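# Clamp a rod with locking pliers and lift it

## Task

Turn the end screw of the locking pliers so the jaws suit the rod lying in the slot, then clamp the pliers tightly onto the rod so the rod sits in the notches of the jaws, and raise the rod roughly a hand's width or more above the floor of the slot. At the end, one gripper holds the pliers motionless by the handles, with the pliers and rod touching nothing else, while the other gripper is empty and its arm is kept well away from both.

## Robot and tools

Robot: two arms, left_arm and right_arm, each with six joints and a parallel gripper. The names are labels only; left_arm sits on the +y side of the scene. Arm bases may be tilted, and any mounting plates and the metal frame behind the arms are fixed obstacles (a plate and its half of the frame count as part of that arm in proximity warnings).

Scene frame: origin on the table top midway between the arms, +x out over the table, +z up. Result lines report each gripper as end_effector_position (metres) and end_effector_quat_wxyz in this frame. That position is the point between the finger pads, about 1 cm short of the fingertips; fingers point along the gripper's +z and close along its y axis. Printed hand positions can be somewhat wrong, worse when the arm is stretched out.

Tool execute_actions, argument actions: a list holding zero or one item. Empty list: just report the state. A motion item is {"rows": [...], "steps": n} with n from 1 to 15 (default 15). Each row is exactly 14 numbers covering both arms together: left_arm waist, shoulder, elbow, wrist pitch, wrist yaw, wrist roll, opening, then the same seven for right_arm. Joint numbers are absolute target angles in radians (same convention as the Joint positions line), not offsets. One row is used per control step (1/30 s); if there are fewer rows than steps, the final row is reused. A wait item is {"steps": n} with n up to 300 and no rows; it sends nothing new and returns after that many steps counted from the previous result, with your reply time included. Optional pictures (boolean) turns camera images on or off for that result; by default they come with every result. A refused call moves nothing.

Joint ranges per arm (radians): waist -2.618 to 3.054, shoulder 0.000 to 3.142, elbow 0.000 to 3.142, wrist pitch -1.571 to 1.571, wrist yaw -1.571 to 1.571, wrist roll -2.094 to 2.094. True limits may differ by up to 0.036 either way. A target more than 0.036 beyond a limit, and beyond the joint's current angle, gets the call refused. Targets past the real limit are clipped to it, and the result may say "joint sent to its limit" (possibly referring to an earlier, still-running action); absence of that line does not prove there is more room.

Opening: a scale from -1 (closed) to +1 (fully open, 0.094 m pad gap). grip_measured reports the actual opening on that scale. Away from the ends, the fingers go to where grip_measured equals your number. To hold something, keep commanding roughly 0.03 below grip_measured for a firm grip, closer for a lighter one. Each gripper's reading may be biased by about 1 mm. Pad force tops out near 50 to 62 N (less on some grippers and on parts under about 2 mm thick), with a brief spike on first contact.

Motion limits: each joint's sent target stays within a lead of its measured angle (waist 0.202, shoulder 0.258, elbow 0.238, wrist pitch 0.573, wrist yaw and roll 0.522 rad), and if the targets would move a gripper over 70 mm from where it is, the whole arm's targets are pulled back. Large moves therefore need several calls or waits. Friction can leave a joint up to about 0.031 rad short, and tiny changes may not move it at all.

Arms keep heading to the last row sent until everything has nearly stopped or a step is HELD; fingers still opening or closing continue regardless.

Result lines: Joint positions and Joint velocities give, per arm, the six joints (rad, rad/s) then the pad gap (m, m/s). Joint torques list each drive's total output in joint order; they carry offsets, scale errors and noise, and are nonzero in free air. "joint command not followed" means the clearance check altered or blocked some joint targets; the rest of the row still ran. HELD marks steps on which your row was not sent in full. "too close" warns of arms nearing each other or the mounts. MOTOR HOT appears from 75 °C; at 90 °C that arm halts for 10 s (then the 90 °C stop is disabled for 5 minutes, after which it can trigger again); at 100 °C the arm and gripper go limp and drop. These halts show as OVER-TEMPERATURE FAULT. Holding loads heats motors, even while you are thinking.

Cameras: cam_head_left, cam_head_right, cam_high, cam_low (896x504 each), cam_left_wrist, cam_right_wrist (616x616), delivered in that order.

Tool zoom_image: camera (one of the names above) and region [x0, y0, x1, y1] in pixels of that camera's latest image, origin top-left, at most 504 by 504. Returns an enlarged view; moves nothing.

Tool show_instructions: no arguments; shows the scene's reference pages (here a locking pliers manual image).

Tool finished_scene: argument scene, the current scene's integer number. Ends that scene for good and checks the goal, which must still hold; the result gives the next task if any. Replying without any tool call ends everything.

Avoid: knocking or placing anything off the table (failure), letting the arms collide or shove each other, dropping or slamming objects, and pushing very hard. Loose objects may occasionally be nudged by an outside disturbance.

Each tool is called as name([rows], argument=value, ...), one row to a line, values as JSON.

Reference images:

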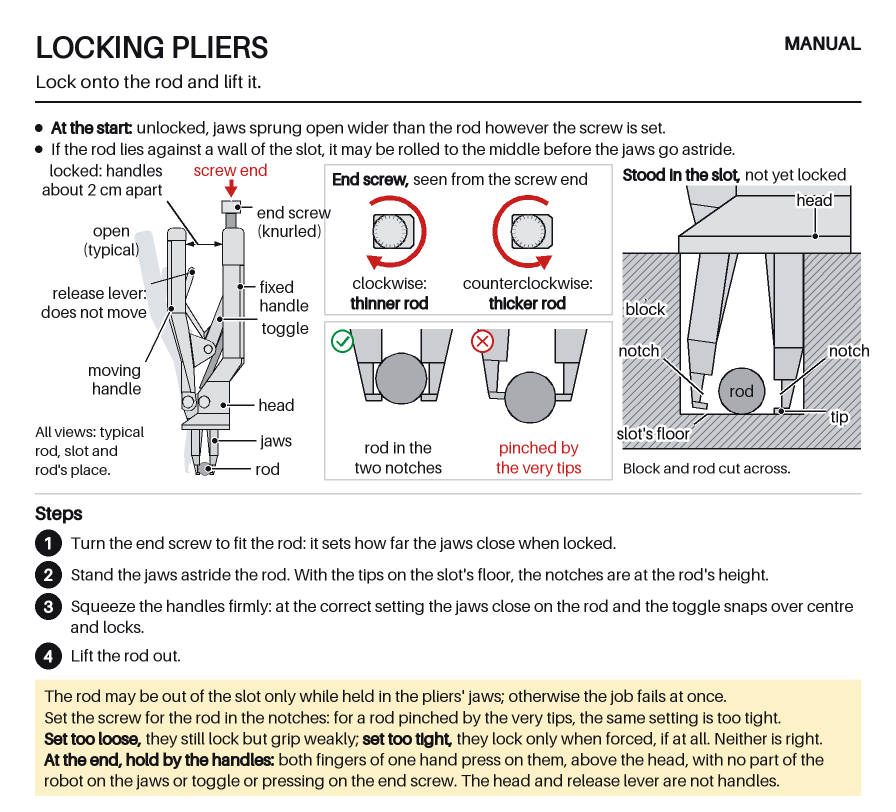

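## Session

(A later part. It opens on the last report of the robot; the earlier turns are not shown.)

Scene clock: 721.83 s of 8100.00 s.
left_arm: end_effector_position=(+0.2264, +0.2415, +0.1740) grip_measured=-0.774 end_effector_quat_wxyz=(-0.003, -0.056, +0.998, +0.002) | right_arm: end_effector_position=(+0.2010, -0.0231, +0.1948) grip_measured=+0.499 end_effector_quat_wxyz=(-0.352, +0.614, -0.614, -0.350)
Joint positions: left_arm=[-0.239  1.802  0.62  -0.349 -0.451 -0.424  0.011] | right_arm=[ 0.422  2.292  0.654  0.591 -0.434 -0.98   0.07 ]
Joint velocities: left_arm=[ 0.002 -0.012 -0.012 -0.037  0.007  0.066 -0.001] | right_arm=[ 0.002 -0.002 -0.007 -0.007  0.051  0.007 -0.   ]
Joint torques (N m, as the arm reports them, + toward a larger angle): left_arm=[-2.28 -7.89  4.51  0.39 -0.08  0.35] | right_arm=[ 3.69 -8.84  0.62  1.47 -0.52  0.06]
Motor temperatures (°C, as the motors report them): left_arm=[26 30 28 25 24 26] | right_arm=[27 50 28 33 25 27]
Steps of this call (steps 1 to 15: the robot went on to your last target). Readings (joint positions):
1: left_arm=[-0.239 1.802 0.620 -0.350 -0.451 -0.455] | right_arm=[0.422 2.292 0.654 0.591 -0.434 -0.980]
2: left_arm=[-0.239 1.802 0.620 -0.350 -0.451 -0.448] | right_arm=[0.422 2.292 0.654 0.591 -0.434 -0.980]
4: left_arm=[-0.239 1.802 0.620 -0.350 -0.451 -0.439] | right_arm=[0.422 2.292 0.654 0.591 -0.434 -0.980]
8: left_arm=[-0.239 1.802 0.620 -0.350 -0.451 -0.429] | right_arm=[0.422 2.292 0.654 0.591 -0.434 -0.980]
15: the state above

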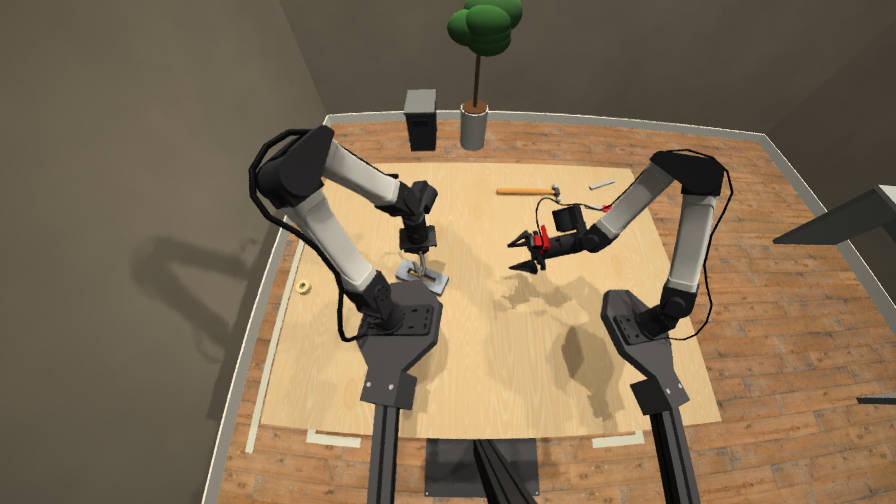

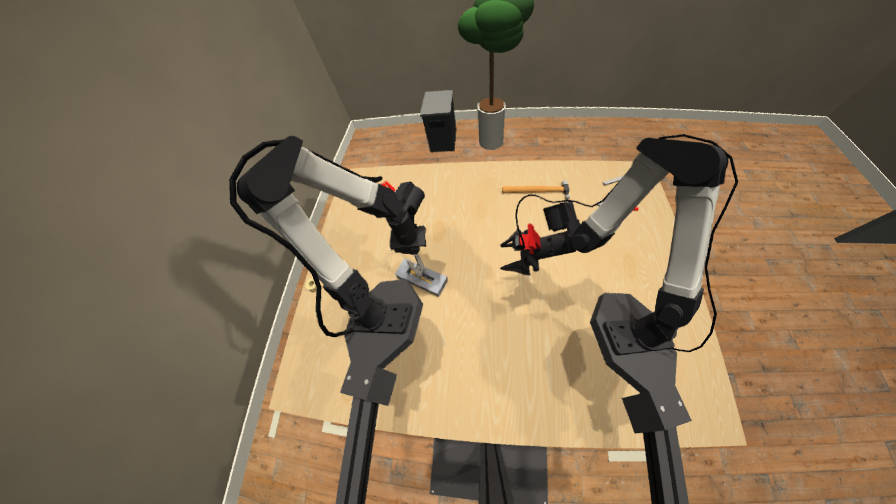

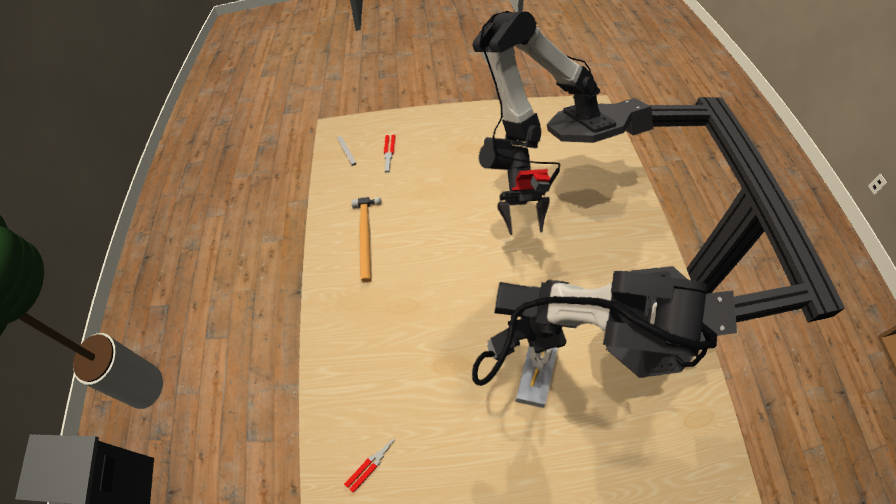

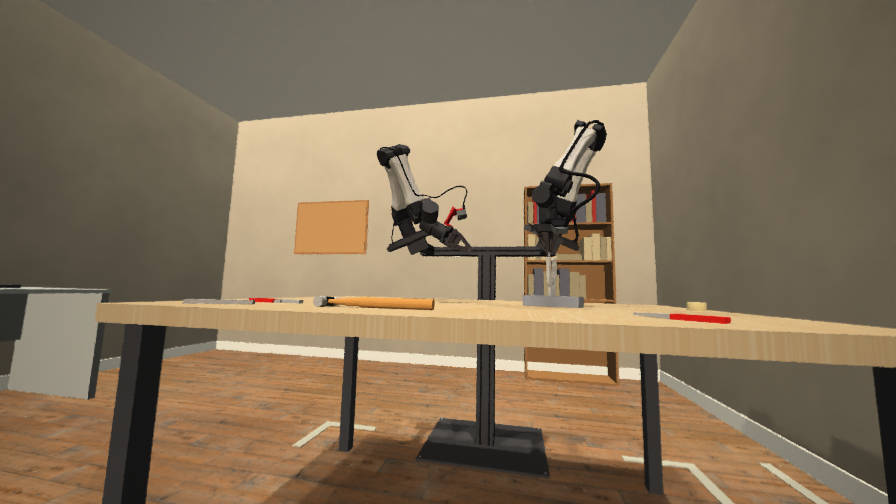

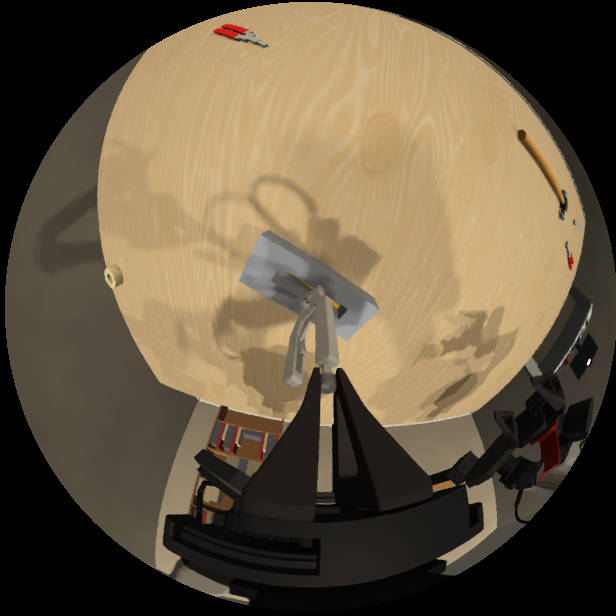

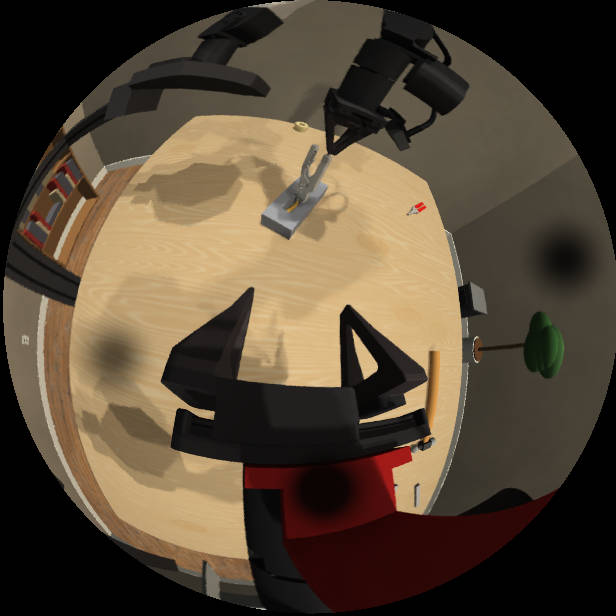

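execute_actions([
  {"rows":[[-0.226,1.80,0.625,-0.36,-0.455,-0.5,-0.785,0.425,2.283,0.63,0.6,-0.44,-0.98,0.5],[-0.226,1.80,0.625,-0.36,-0.455,-0.6,-0.785,0.425,2.283,0.63,0.6,-0.44,-0.98,0.5],[-0.226,1.80,0.625,-0.365,-0.455,-0.72,-0.785,0.425,2.283,0.63,0.6,-0.44,-0.98,0.5]],"steps":15},
], pictures=false)

execute_actions([
  {"steps":15},
], pictures=false)

execute_actions([
  {"rows":[[-0.226,1.80,0.625,-0.365,-0.455,-0.72,-0.4,0.425,2.283,0.63,0.6,-0.44,-0.98,0.5],[-0.226,1.80,0.625,-0.365,-0.455,-0.72,-0.4,0.425,2.283,0.63,0.6,-0.44,-0.98,0.5],[-0.226,1.80,0.625,-0.365,-0.455,-0.72,-0.4,0.425,2.283,0.63,0.6,-0.44,-0.98,0.5],[-0.226,1.80,0.625,-0.365,-0.455,-0.72,-0.4,0.425,2.283,0.63,0.6,-0.44,-0.98,0.5],[-0.226,1.80,0.625,-0.365,-0.455,-1.40,-0.4,0.425,2.283,0.63,0.6,-0.44,-0.98,0.5]],"steps":15},
], pictures=false)

execute_actions([
  {"steps":15},
])

zoom_image(camera="cam_left_wrist", region=[200,190,430,420])

Scene clock: 734.63 s of 8100.00 s.
left_arm: end_effector_position=(+0.2266, +0.2421, +0.1740) grip_measured=-0.774 end_effector_quat_wxyz=(-0.002, -0.192, +0.981, +0.004) | right_arm: end_effector_position=(+0.2010, -0.0231, +0.1948) grip_measured=+0.499 end_effector_quat_wxyz=(-0.352, +0.614, -0.614, -0.350)
Joint positions: left_arm=[-0.239  1.802  0.62  -0.349 -0.455 -0.698  0.011] | right_arm=[ 0.422  2.292  0.654  0.591 -0.434 -0.98   0.07 ]
Joint velocities: left_arm=[ 0.002 -0.012  0.017  0.022 -0.051 -0.139  0.001] | right_arm=[-0.002  0.007 -0.002 -0.007  0.037  0.051  0.   ]
Joint torques (N m, as the arm reports them, + toward a larger angle): left_arm=[-2.29 -7.87  4.47  0.18 -0.02  0.02] | right_arm=[ 3.78 -8.96  0.89  1.43 -0.55  0.06]
Motor temperatures (°C, as the motors report them): left_arm=[26 30 28 25 24 26] | right_arm=[27 50 28 33 25 27]
Steps of this call (steps 1 to 15: the robot went on to your last target; steps 16 to 369: nothing new was sent; steps 370 to 384: all 15 steps of this action). Readings (joint positions):
370: left_arm=[-0.239 1.802 0.620 -0.349 -0.451 -0.435] | right_arm=[0.422 2.292 0.654 0.591 -0.434 -0.980]
371: left_arm=[-0.239 1.802 0.620 -0.349 -0.451 -0.464] | right_arm=[0.422 2.292 0.654 0.591 -0.434 -0.980]
373: left_arm=[-0.239 1.802 0.620 -0.349 -0.451 -0.552] | right_arm=[0.422 2.292 0.654 0.591 -0.434 -0.980]
377: left_arm=[-0.239 1.802 0.620 -0.349 -0.453 -0.650] | right_arm=[0.422 2.292 0.654 0.591 -0.434 -0.980]
384: the state above

Scene clock: 735.13 s of 8100.00 s.
left_arm: end_effector_position=(+0.2265, +0.2422, +0.1740) grip_measured=-0.774 end_effector_quat_wxyz=(-0.002, -0.198, +0.980, +0.004) | right_arm: end_effector_position=(+0.2010, -0.0231, +0.1948) grip_measured=+0.499 end_effector_quat_wxyz=(-0.352, +0.614, -0.614, -0.350)
Joint positions: left_arm=[-0.239  1.802  0.62  -0.35  -0.455 -0.71   0.011] | right_arm=[ 0.422  2.292  0.654  0.591 -0.434 -0.98   0.07 ]
Joint velocities: left_arm=[ 0.007  0.012 -0.007 -0.066  0.022  0.037 -0.001] | right_arm=[-0.012 -0.002  0.017 -0.051 -0.125  0.051 -0.001]
Joint torques (N m, as the arm reports them, + toward a larger angle): left_arm=[-2.28 -7.87  4.48  0.19 -0.05  0.  ] | right_arm=[ 3.76 -9.02  0.79  1.47 -0.49  0.06]
Motor temperatures (°C, as the motors report them): left_arm=[26 30 28 25 24 26] | right_arm=[27 50 28 33 25 27]
Steps of this call (steps 1 to 15: the robot went on to your last target). Readings (joint positions):
1: left_arm=[-0.239 1.802 0.620 -0.349 -0.455 -0.701] | right_arm=[0.422 2.292 0.654 0.591 -0.434 -0.980]
2: left_arm=[-0.239 1.802 0.620 -0.350 -0.455 -0.702] | right_arm=[0.422 2.292 0.654 0.591 -0.434 -0.980]
4: left_arm=[-0.239 1.802 0.620 -0.350 -0.455 -0.705] | right_arm=[0.422 2.292 0.654 0.591 -0.434 -0.980]
8: left_arm=[-0.239 1.802 0.620 -0.350 -0.455 -0.708] | right_arm=[0.422 2.292 0.654 0.591 -0.434 -0.980]
15: the state above

Scene clock: 735.63 s of 8100.00 s.
left_arm: end_effector_position=(+0.2263, +0.2423, +0.1740) grip_measured=-0.402 end_effector_quat_wxyz=(-0.001, -0.486, +0.874, +0.005) | right_arm: end_effector_position=(+0.2010, -0.0231, +0.1948) grip_measured=+0.499 end_effector_quat_wxyz=(-0.352, +0.614, -0.614, -0.350)
Joint positions: left_arm=[-0.239  1.802  0.62  -0.351 -0.455 -1.326  0.028] | right_arm=[ 0.422  2.292  0.654  0.591 -0.434 -0.98   0.07 ]
Joint velocities: left_arm=[-0.012  0.002  0.007 -0.081 -0.066 -0.33   0.   ] | right_arm=[ 0.002 -0.027  0.012 -0.022  0.022 -0.007 -0.002]
Joint torques (N m, as the arm reports them, + toward a larger angle): left_arm=[-2.3  -7.82  4.45  0.16 -0.06  0.05] | right_arm=[ 3.76 -8.81  0.85  1.52 -0.48  0.07]
Motor temperatures (°C, as the motors report them): left_arm=[26 30 28 25 24 26] | right_arm=[27 50 28 33 25 27]
Steps of this call (steps 1 to 15: all 15 steps of this action). Readings (joint positions):
1: left_arm=[-0.239 1.802 0.620 -0.350 -0.455 -0.710] | right_arm=[0.422 2.292 0.654 0.591 -0.434 -0.980]
2: left_arm=[-0.239 1.802 0.620 -0.350 -0.455 -0.711] | right_arm=[0.422 2.292 0.654 0.591 -0.434 -0.980]
4: left_arm=[-0.239 1.802 0.620 -0.350 -0.455 -0.712] | right_arm=[0.422 2.292 0.654 0.591 -0.434 -0.980]
8: left_arm=[-0.239 1.802 0.620 -0.351 -0.455 -1.067] | right_arm=[0.422 2.292 0.654 0.591 -0.434 -0.980]
15: the state above

Scene clock: 736.13 s of 8100.00 s.
left_arm: end_effector_position=(+0.2263, +0.2423, +0.1740) grip_measured=-0.402 end_effector_quat_wxyz=(-0.001, -0.514, +0.858, +0.005) | right_arm: end_effector_position=(+0.2010, -0.0231, +0.1948) grip_measured=+0.499 end_effector_quat_wxyz=(-0.352, +0.614, -0.614, -0.350)
Joint positions: left_arm=[-0.239  1.802  0.62  -0.351 -0.455 -1.392  0.028] | right_arm=[ 0.422  2.292  0.654  0.591 -0.434 -0.98   0.07 ]
Joint velocities: left_arm=[-0.027 -0.012  0.007  0.051 -0.022 -0.037 -0.   ] | right_arm=[-0.017  0.002 -0.007 -0.022 -0.066 -0.037 -0.001]
Joint torques (N m, as the arm reports them, + toward a larger angle): left_arm=[-2.26 -7.81  4.43  0.15 -0.07  0.04] | right_arm=[ 3.69 -8.94  0.67  1.49 -0.52  0.01]
Motor temperatures (°C, as the motors report them): left_arm=[26 30 28 25 24 26] | right_arm=[27 50 28 33 25 27]
Steps of this call (steps 1 to 15: the robot went on to your last target). Readings (joint positions):
1: left_arm=[-0.239 1.802 0.620 -0.351 -0.455 -1.340] | right_arm=[0.422 2.292 0.654 0.591 -0.434 -0.980]
2: left_arm=[-0.239 1.802 0.620 -0.351 -0.455 -1.351] | right_arm=[0.422 2.292 0.654 0.591 -0.434 -0.980]
4: left_arm=[-0.239 1.802 0.620 -0.351 -0.455 -1.367] | right_arm=[0.422 2.292 0.654 0.591 -0.434 -0.980]
8: left_arm=[-0.239 1.802 0.620 -0.351 -0.455 -1.383] | right_arm=[0.422 2.292 0.654 0.591 -0.434 -0.980]
15: the state above

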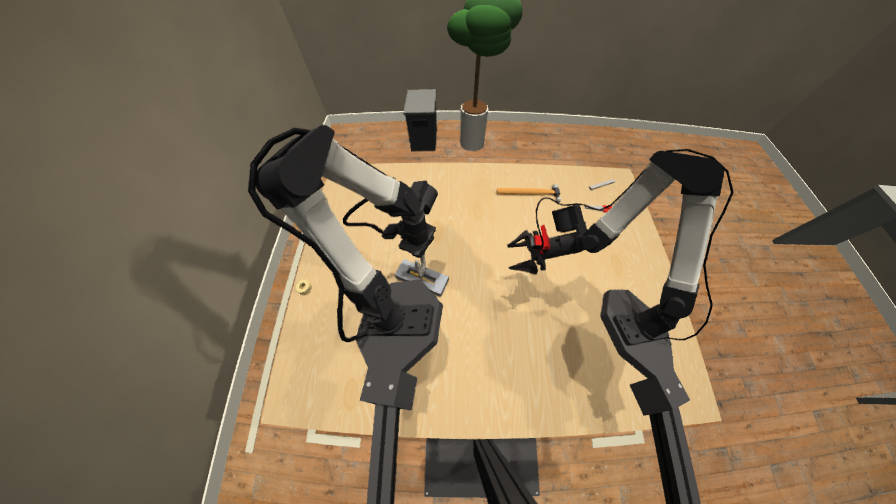

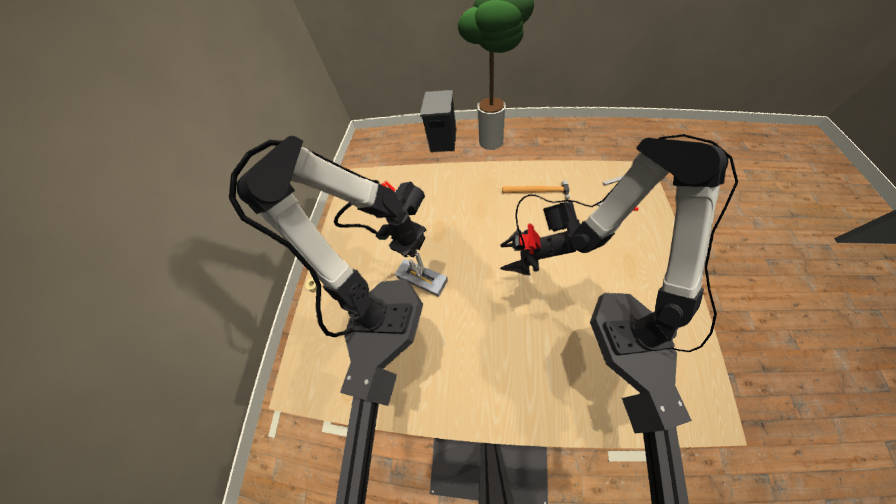

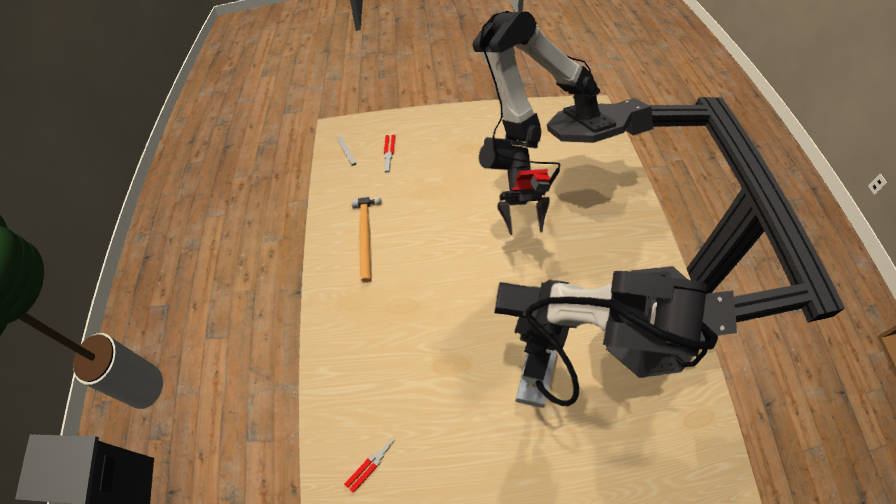

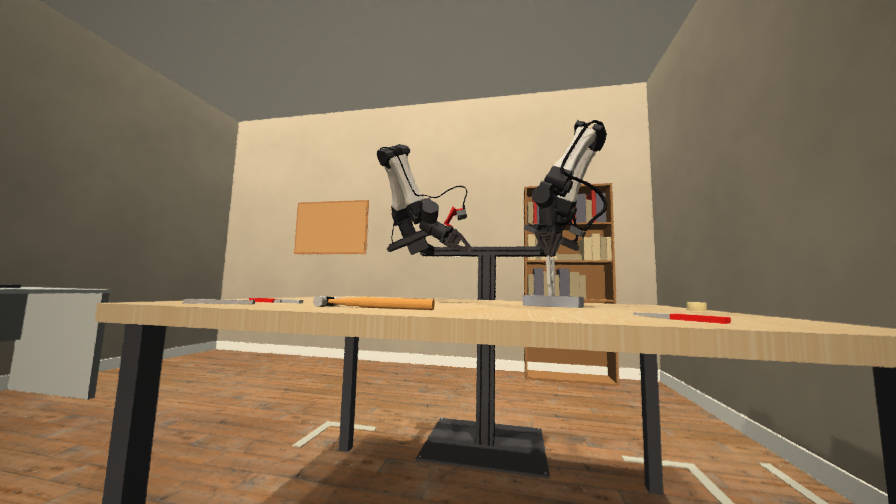

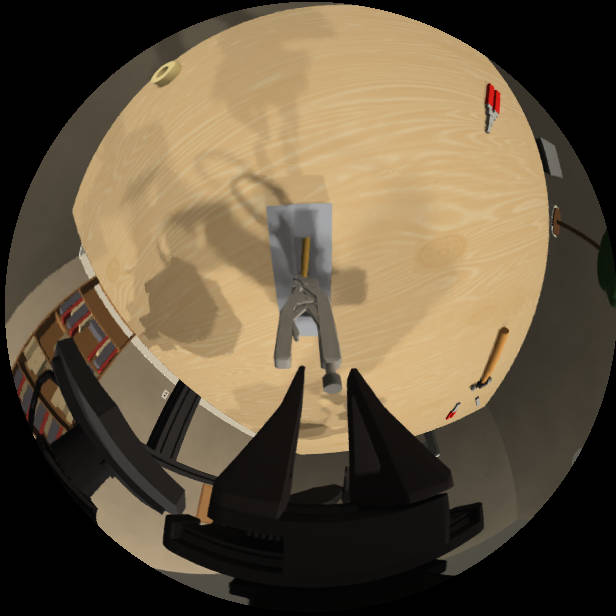

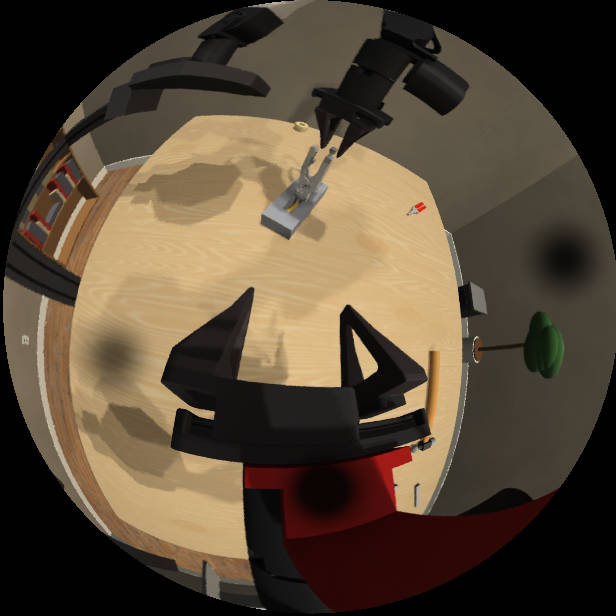

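Region (200, 190, 430, 420) of cam_left_wrist's 616x616 image, scaled by 2.191, with more detail than that image has.

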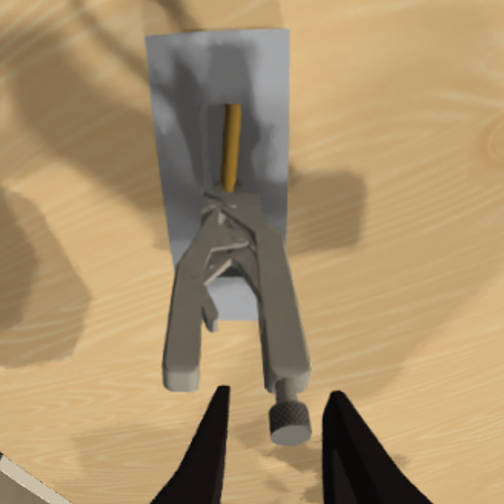

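execute_actions([
  {"rows":[[-0.25,1.78,0.62,-0.39,-0.455,-1.40,-0.4,0.425,2.283,0.63,0.6,-0.44,-0.98,0.5],[-0.257,1.76,0.62,-0.41,-0.455,-1.40,-0.4,0.425,2.283,0.63,0.6,-0.44,-0.98,0.5],[-0.264,1.74,0.62,-0.43,-0.455,-1.40,-0.4,0.425,2.283,0.63,0.6,-0.44,-0.98,0.5],[-0.272,1.715,0.62,-0.44,-0.455,-1.41,-0.4,0.425,2.283,0.63,0.6,-0.44,-0.98,0.5]],"steps":12},
], pictures=false)

execute_actions([
  {"rows":[[-0.26,1.70,0.59,-0.42,-0.455,-1.41,-0.7,0.425,2.283,0.63,0.6,-0.44,-0.98,0.5],[-0.25,1.69,0.57,-0.40,-0.455,-1.41,-0.9,0.425,2.283,0.63,0.6,-0.44,-0.98,0.5],[-0.241,1.679,0.55,-0.394,-0.455,-1.41,-1,0.425,2.283,0.63,0.6,-0.44,-0.98,0.5]],"steps":15},
], pictures=false)

execute_actions([
  {"steps":10},
])

zoom_image(camera="cam_left_wrist", region=[200,190,430,420])

Scene clock: 753.00 s of 8100.00 s.
left_arm: end_effector_position=(+0.2276, +0.2442, +0.1915) grip_measured=-0.402 end_effector_quat_wxyz=(+0.006, -0.512, +0.859, -0.004) | right_arm: end_effector_position=(+0.2010, -0.0231, +0.1948) grip_measured=+0.499 end_effector_quat_wxyz=(-0.352, +0.614, -0.614, -0.350)
Joint positions: left_arm=[-0.263  1.721  0.62  -0.418 -0.455 -1.402  0.028] | right_arm=[ 0.422  2.292  0.654  0.591 -0.434 -0.98   0.07 ]
Joint velocities: left_arm=[-0.007 -0.002 -0.017 -0.081 -0.051  0.066  0.   ] | right_arm=[-0.012 -0.002 -0.007 -0.022 -0.007 -0.11   0.001]
Joint torques (N m, as the arm reports them, + toward a larger angle): left_arm=[-3.8  -7.75  4.51  0.2  -0.07  0.05] | right_arm=[ 3.63 -8.88  0.68  1.45 -0.55  0.09]
Motor temperatures (°C, as the motors report them): left_arm=[26 30 28 25 24 26] | right_arm=[27 50 28 33 25 27]
Steps of this call (steps 1 to 15: the robot went on to your last target; steps 16 to 494: nothing new was sent; steps 495 to 506: all 12 steps of this action). Readings (joint positions):
495: left_arm=[-0.239 1.801 0.620 -0.353 -0.455 -1.394] | right_arm=[0.422 2.292 0.654 0.591 -0.434 -0.980]
496: left_arm=[-0.240 1.796 0.620 -0.361 -0.455 -1.394] | right_arm=[0.422 2.292 0.654 0.591 -0.434 -0.980]
498: left_arm=[-0.247 1.769 0.620 -0.384 -0.455 -1.396] | right_arm=[0.422 2.292 0.654 0.591 -0.434 -0.980]
502: left_arm=[-0.262 1.722 0.620 -0.406 -0.455 -1.400] | right_arm=[0.422 2.292 0.654 0.591 -0.434 -0.980]
506: the state above

Scene clock: 753.50 s of 8100.00 s.
left_arm: end_effector_position=(+0.2132, +0.2501, +0.1888) grip_measured=-0.978 end_effector_quat_wxyz=(+0.002, -0.514, +0.858, +0.001) | right_arm: end_effector_position=(+0.2010, -0.0231, +0.1948) grip_measured=+0.499 end_effector_quat_wxyz=(-0.352, +0.614, -0.614, -0.350)
Joint positions: left_arm=[-0.254  1.691  0.567 -0.406 -0.455 -1.404  0.001] | right_arm=[ 0.422  2.292  0.654  0.591 -0.434 -0.98   0.07 ]
Joint velocities: left_arm=[ 0.012 -0.002 -0.002 -0.007 -0.051 -0.007 -0.001] | right_arm=[ 0.002 -0.007 -0.002 -0.051  0.007  0.022  0.001]
Joint torques (N m, as the arm reports them, + toward a larger angle): left_arm=[-1.95 -7.91  2.83  0.45 -0.06  0.05] | right_arm=[ 3.75 -8.98  0.72  1.49 -0.54  0.08]
Motor temperatures (°C, as the motors report them): left_arm=[26 30 28 25 24 26] | right_arm=[27 50 28 33 25 27]
Steps of this call (steps 1 to 15: all 15 steps of this action). Readings (joint positions):
1: left_arm=[-0.263 1.720 0.618 -0.418 -0.455 -1.403] | right_arm=[0.422 2.292 0.654 0.591 -0.434 -0.980]
2: left_arm=[-0.263 1.716 0.612 -0.415 -0.455 -1.403] | right_arm=[0.422 2.292 0.654 0.591 -0.434 -0.980]
4: left_arm=[-0.259 1.699 0.589 -0.408 -0.455 -1.403] | right_arm=[0.422 2.292 0.654 0.591 -0.434 -0.980]
8: left_arm=[-0.254 1.691 0.567 -0.408 -0.455 -1.404] | right_arm=[0.422 2.292 0.654 0.591 -0.434 -0.980]
15: the state above

Scene clock: 753.83 s of 8100.00 s.
left_arm: end_effector_position=(+0.2132, +0.2501, +0.1888) grip_measured=-0.978 end_effector_quat_wxyz=(+0.002, -0.514, +0.858, +0.001) | right_arm: end_effector_position=(+0.2010, -0.0231, +0.1948) grip_measured=+0.499 end_effector_quat_wxyz=(-0.352, +0.614, -0.614, -0.350)
Joint positions: left_arm=[-0.254  1.691  0.567 -0.406 -0.455 -1.404  0.001] | right_arm=[ 0.422  2.292  0.654  0.591 -0.434 -0.98   0.07 ]
Joint velocities: left_arm=[-0.017 -0.007 -0.007 -0.051  0.037  0.066 -0.   ] | right_arm=[-0.002 -0.022  0.007  0.022 -0.081  0.037  0.001]
Joint torques (N m, as the arm reports them, + toward a larger angle): left_arm=[-1.94 -7.88  2.81  0.46 -0.06  0.04] | right_arm=[ 3.94 -8.76  0.87  1.47 -0.49  0.05]
Motor temperatures (°C, as the motors report them): left_arm=[26 30 28 25 24 26] | right_arm=[27 50 28 33 25 27]
Steps of this call (steps 1 to 10: the robot went on to your last target). Readings (joint positions):
1: left_arm=[-0.254 1.691 0.567 -0.406 -0.455 -1.404] | right_arm=[0.422 2.292 0.654 0.591 -0.434 -0.980]
2: left_arm=[-0.254 1.691 0.567 -0.406 -0.455 -1.404] | right_arm=[0.422 2.292 0.654 0.591 -0.434 -0.980]
4: left_arm=[-0.254 1.691 0.567 -0.406 -0.455 -1.404] | right_arm=[0.422 2.292 0.654 0.591 -0.434 -0.980]
8: left_arm=[-0.254 1.691 0.567 -0.406 -0.455 -1.404] | right_arm=[0.422 2.292 0.654 0.591 -0.434 -0.980]
10: the state above

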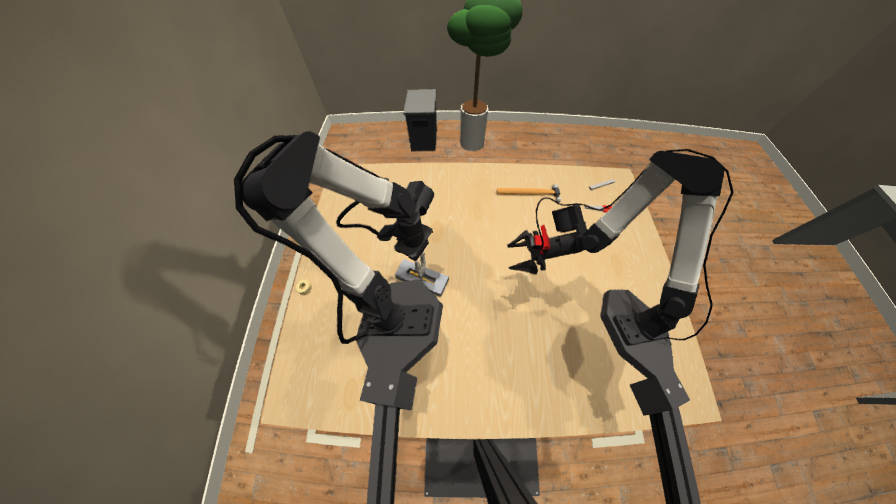

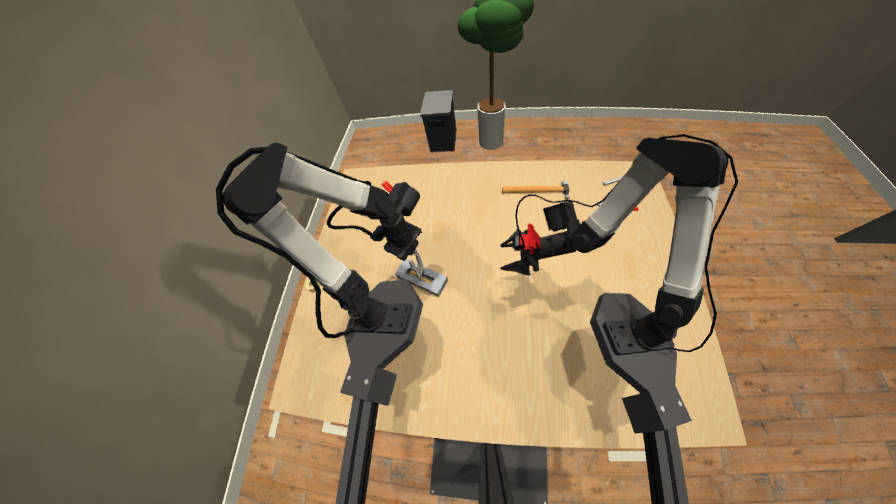

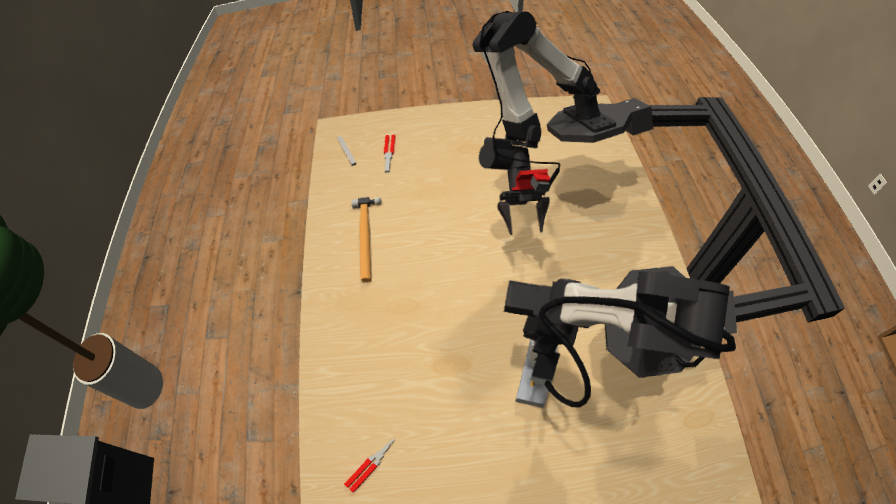

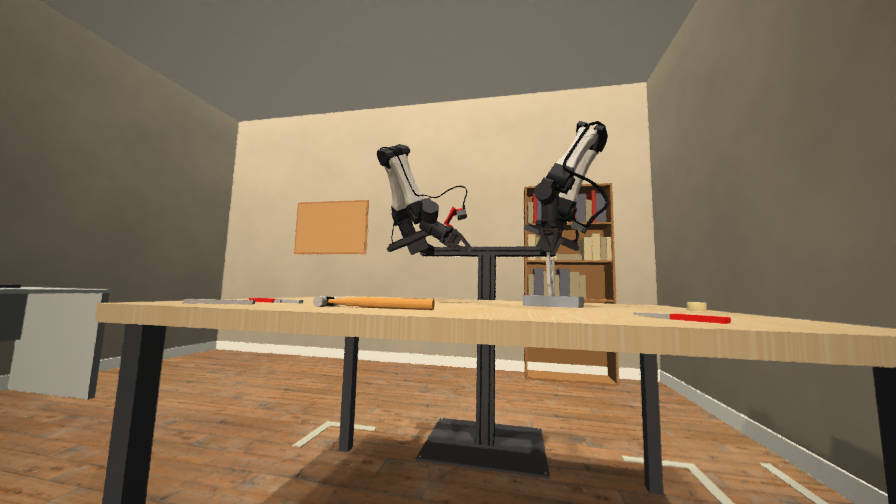

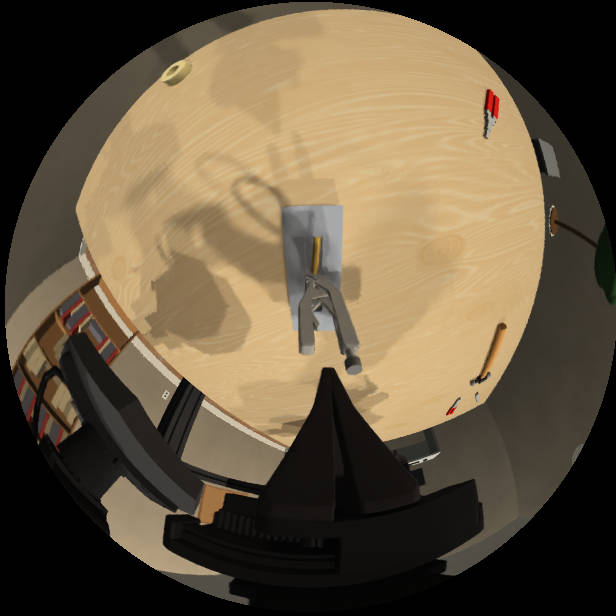

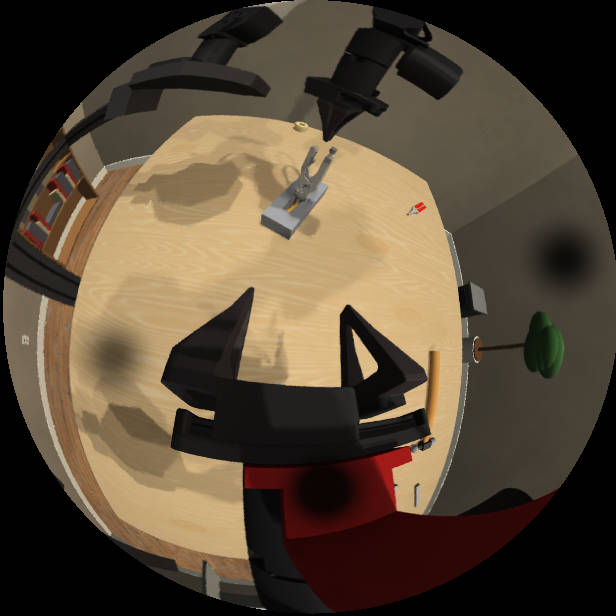

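Region (200, 190, 430, 420) of cam_left_wrist's 616x616 image, scaled by 2.191, with more detail than that image has.

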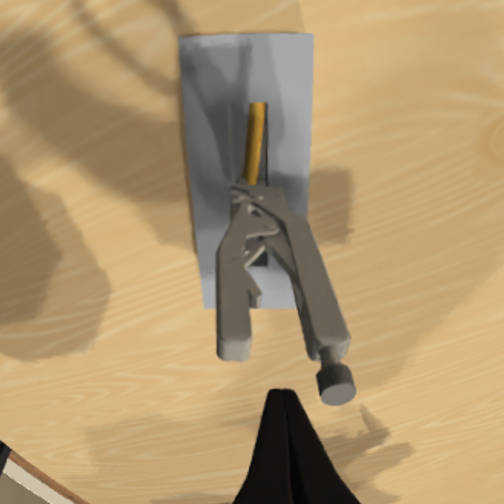

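execute_actions([
  {"rows":[[-0.238,1.70,0.55,-0.375,-0.455,-1.40,-1,0.425,2.283,0.63,0.6,-0.44,-0.98,0.5],[-0.234,1.71,0.55,-0.36,-0.455,-1.39,-1,0.425,2.283,0.63,0.6,-0.44,-0.98,0.5],[-0.230,1.72,0.55,-0.35,-0.455,-1.39,-1,0.425,2.283,0.63,0.6,-0.44,-0.98,0.5],[-0.226,1.73,0.55,-0.34,-0.455,-1.38,-1,0.425,2.283,0.63,0.6,-0.44,-0.98,0.5],[-0.222,1.74,0.55,-0.33,-0.455,-1.38,-1,0.425,2.283,0.63,0.6,-0.44,-0.98,0.5],[-0.218,1.75,0.55,-0.32,-0.455,-1.37,-1,0.425,2.283,0.63,0.6,-0.44,-0.98,0.5],[-0.214,1.76,0.55,-0.31,-0.455,-1.37,-1,0.425,2.283,0.63,0.6,-0.44,-0.98,0.5],[-0.210,1.77,0.55,-0.30,-0.455,-1.36,-1,0.425,2.283,0.63,0.6,-0.44,-0.98,0.5],[-0.207,1.78,0.55,-0.29,-0.455,-1.36,-1,0.425,2.283,0.63,0.6,-0.44,-0.98,0.5],[-0.204,1.79,0.55,-0.285,-0.455,-1.35,-1,0.425,2.283,0.63,0.6,-0.44,-0.98,0.5],[-0.201,1.80,0.55,-0.285,-0.455,-1.35,-1,0.425,2.283,0.63,0.6,-0.44,-0.98,0.5],[-0.198,1.81,0.55,-0.285,-0.455,-1.35,-1,0.425,2.283,0.63,0.6,-0.44,-0.98,0.5]],"steps":15},
], pictures=false)

execute_actions([
  {"steps":12},
])

zoom_image(camera="cam_left_wrist", region=[200,190,430,420])

Scene clock: 765.93 s of 8100.00 s.
left_arm: end_effector_position=(+0.2132, +0.2498, +0.1664) grip_measured=-0.978 end_effector_quat_wxyz=(-0.006, -0.511, +0.859, +0.011) | right_arm: end_effector_position=(+0.2010, -0.0231, +0.1948) grip_measured=+0.499 end_effector_quat_wxyz=(-0.352, +0.614, -0.614, -0.350)
Joint positions: left_arm=[-0.211  1.795  0.567 -0.31  -0.455 -1.363  0.001] | right_arm=[ 0.422  2.292  0.654  0.591 -0.434 -0.98   0.07 ]
Joint velocities: left_arm=[ 0.017  0.056 -0.002  0.007 -0.051  0.081  0.001] | right_arm=[ 0.012  0.007  0.007  0.022  0.007  0.037 -0.001]
Joint torques (N m, as the arm reports them, + toward a larger angle): left_arm=[-2.15 -6.22  2.14  0.44 -0.07  0.18] | right_arm=[ 3.9  -8.94  1.03  1.53 -0.53  0.04]
Motor temperatures (°C, as the motors report them): left_arm=[26 30 28 25 24 26] | right_arm=[27 50 28 34 25 27]
Steps of this call (steps 1 to 15: the robot went on to your last target; steps 16 to 348: nothing new was sent; steps 349 to 363: all 15 steps of this action). Readings (joint positions):
349: left_arm=[-0.254 1.691 0.567 -0.405 -0.455 -1.404] | right_arm=[0.422 2.292 0.654 0.591 -0.434 -0.980]
350: left_arm=[-0.253 1.691 0.567 -0.400 -0.455 -1.403] | right_arm=[0.422 2.292 0.654 0.591 -0.434 -0.980]
352: left_arm=[-0.248 1.697 0.567 -0.385 -0.455 -1.399] | right_arm=[0.422 2.292 0.654 0.591 -0.434 -0.980]
356: left_arm=[-0.231 1.735 0.567 -0.350 -0.455 -1.385] | right_arm=[0.422 2.292 0.654 0.591 -0.434 -0.980]
363: the state above

Scene clock: 766.33 s of 8100.00 s.
left_arm: end_effector_position=(+0.2155, +0.2490, +0.1662) grip_measured=-0.978 end_effector_quat_wxyz=(-0.003, -0.511, +0.860, +0.008) | right_arm: end_effector_position=(+0.2010, -0.0231, +0.1948) grip_measured=+0.499 end_effector_quat_wxyz=(-0.352, +0.614, -0.614, -0.350)
Joint positions: left_arm=[-0.211  1.796  0.567 -0.298 -0.455 -1.356  0.001] | right_arm=[ 0.422  2.292  0.654  0.591 -0.434 -0.98   0.07 ]
Joint velocities: left_arm=[-0.007 -0.002  0.017  0.066 -0.022 -0.007  0.   ] | right_arm=[ 0.017 -0.017  0.017  0.081  0.037 -0.007  0.   ]
Joint torques (N m, as the arm reports them, + toward a larger angle): left_arm=[-2.11 -5.96  2.14  0.44 -0.07  0.15] | right_arm=[ 3.89 -8.87  0.8   1.44 -0.51  0.14]
Motor temperatures (°C, as the motors report them): left_arm=[26 30 28 25 24 26] | right_arm=[27 50 28 34 25 27]
Steps of this call (steps 1 to 12: the robot went on to your last target). Readings (joint positions):
1: left_arm=[-0.211 1.796 0.567 -0.308 -0.455 -1.361] | right_arm=[0.422 2.292 0.654 0.591 -0.434 -0.980]
2: left_arm=[-0.211 1.796 0.567 -0.306 -0.455 -1.360] | right_arm=[0.422 2.292 0.654 0.591 -0.434 -0.980]
4: left_arm=[-0.211 1.796 0.567 -0.303 -0.455 -1.359] | right_arm=[0.422 2.292 0.654 0.591 -0.434 -0.980]
8: left_arm=[-0.211 1.796 0.567 -0.300 -0.455 -1.357] | right_arm=[0.422 2.292 0.654 0.591 -0.434 -0.980]
12: the state above

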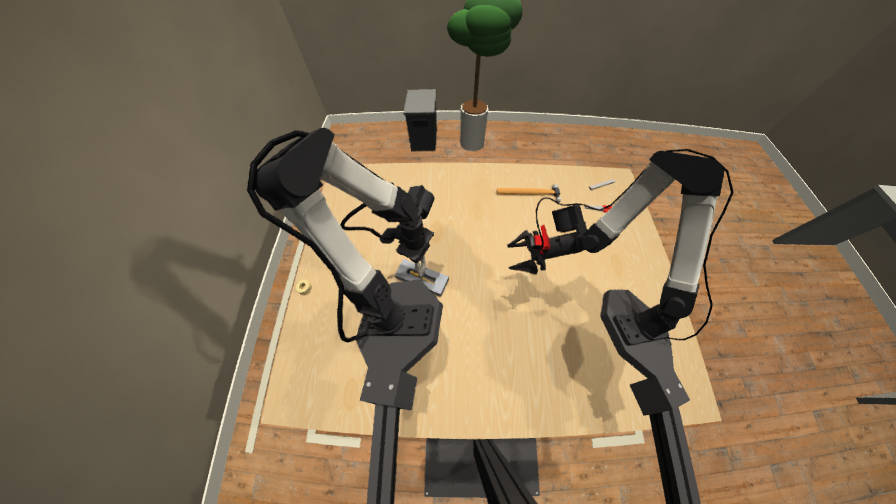

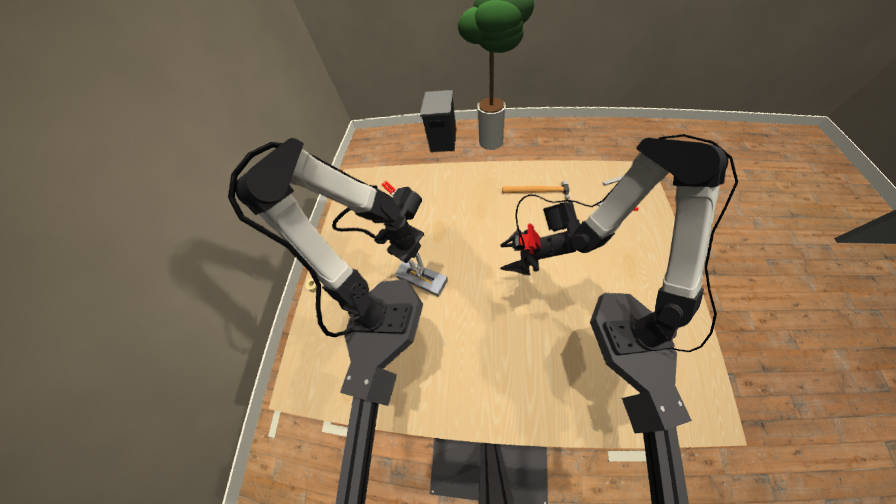

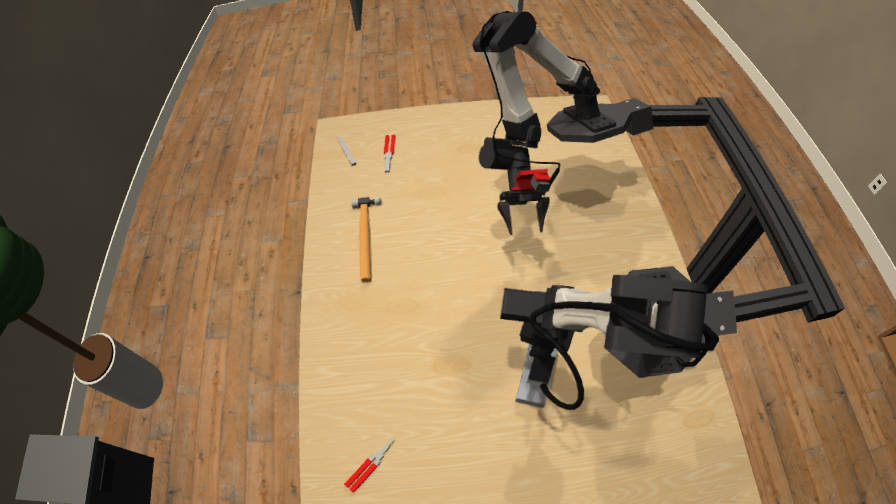

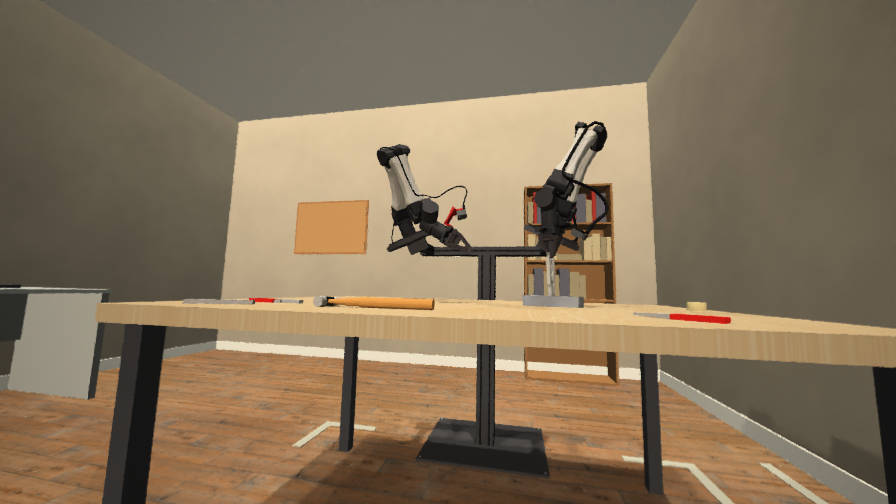

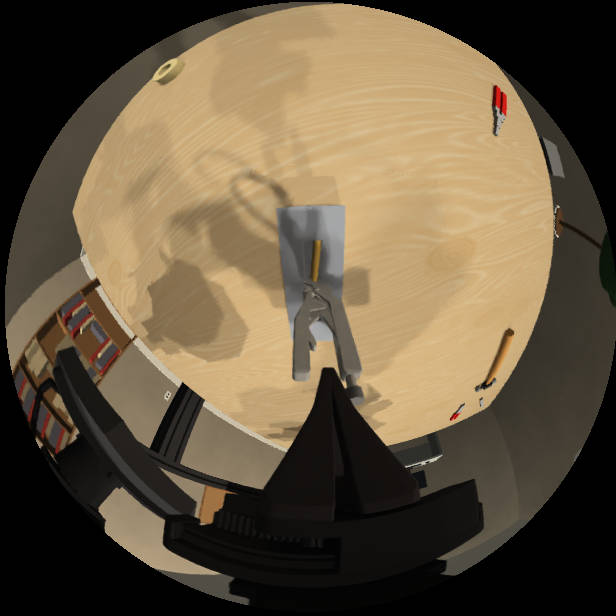

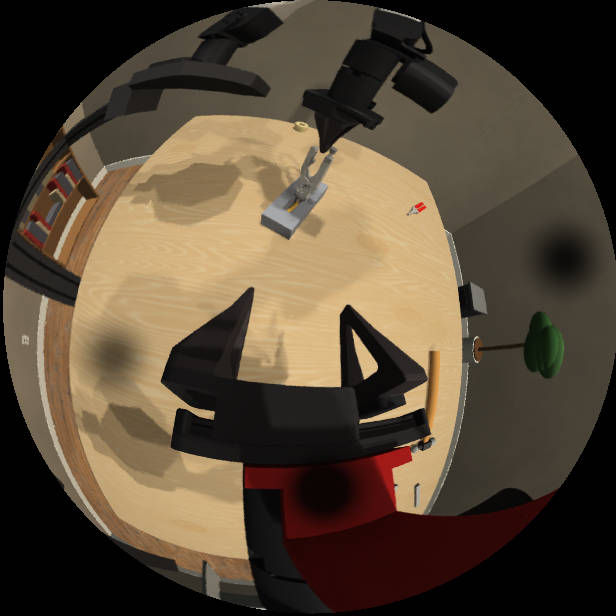

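Region (200, 190, 430, 420) of cam_left_wrist's 616x616 image, scaled by 2.191, with more detail than that image has.

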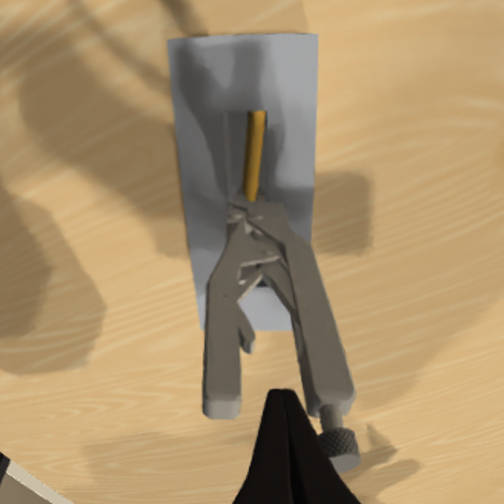

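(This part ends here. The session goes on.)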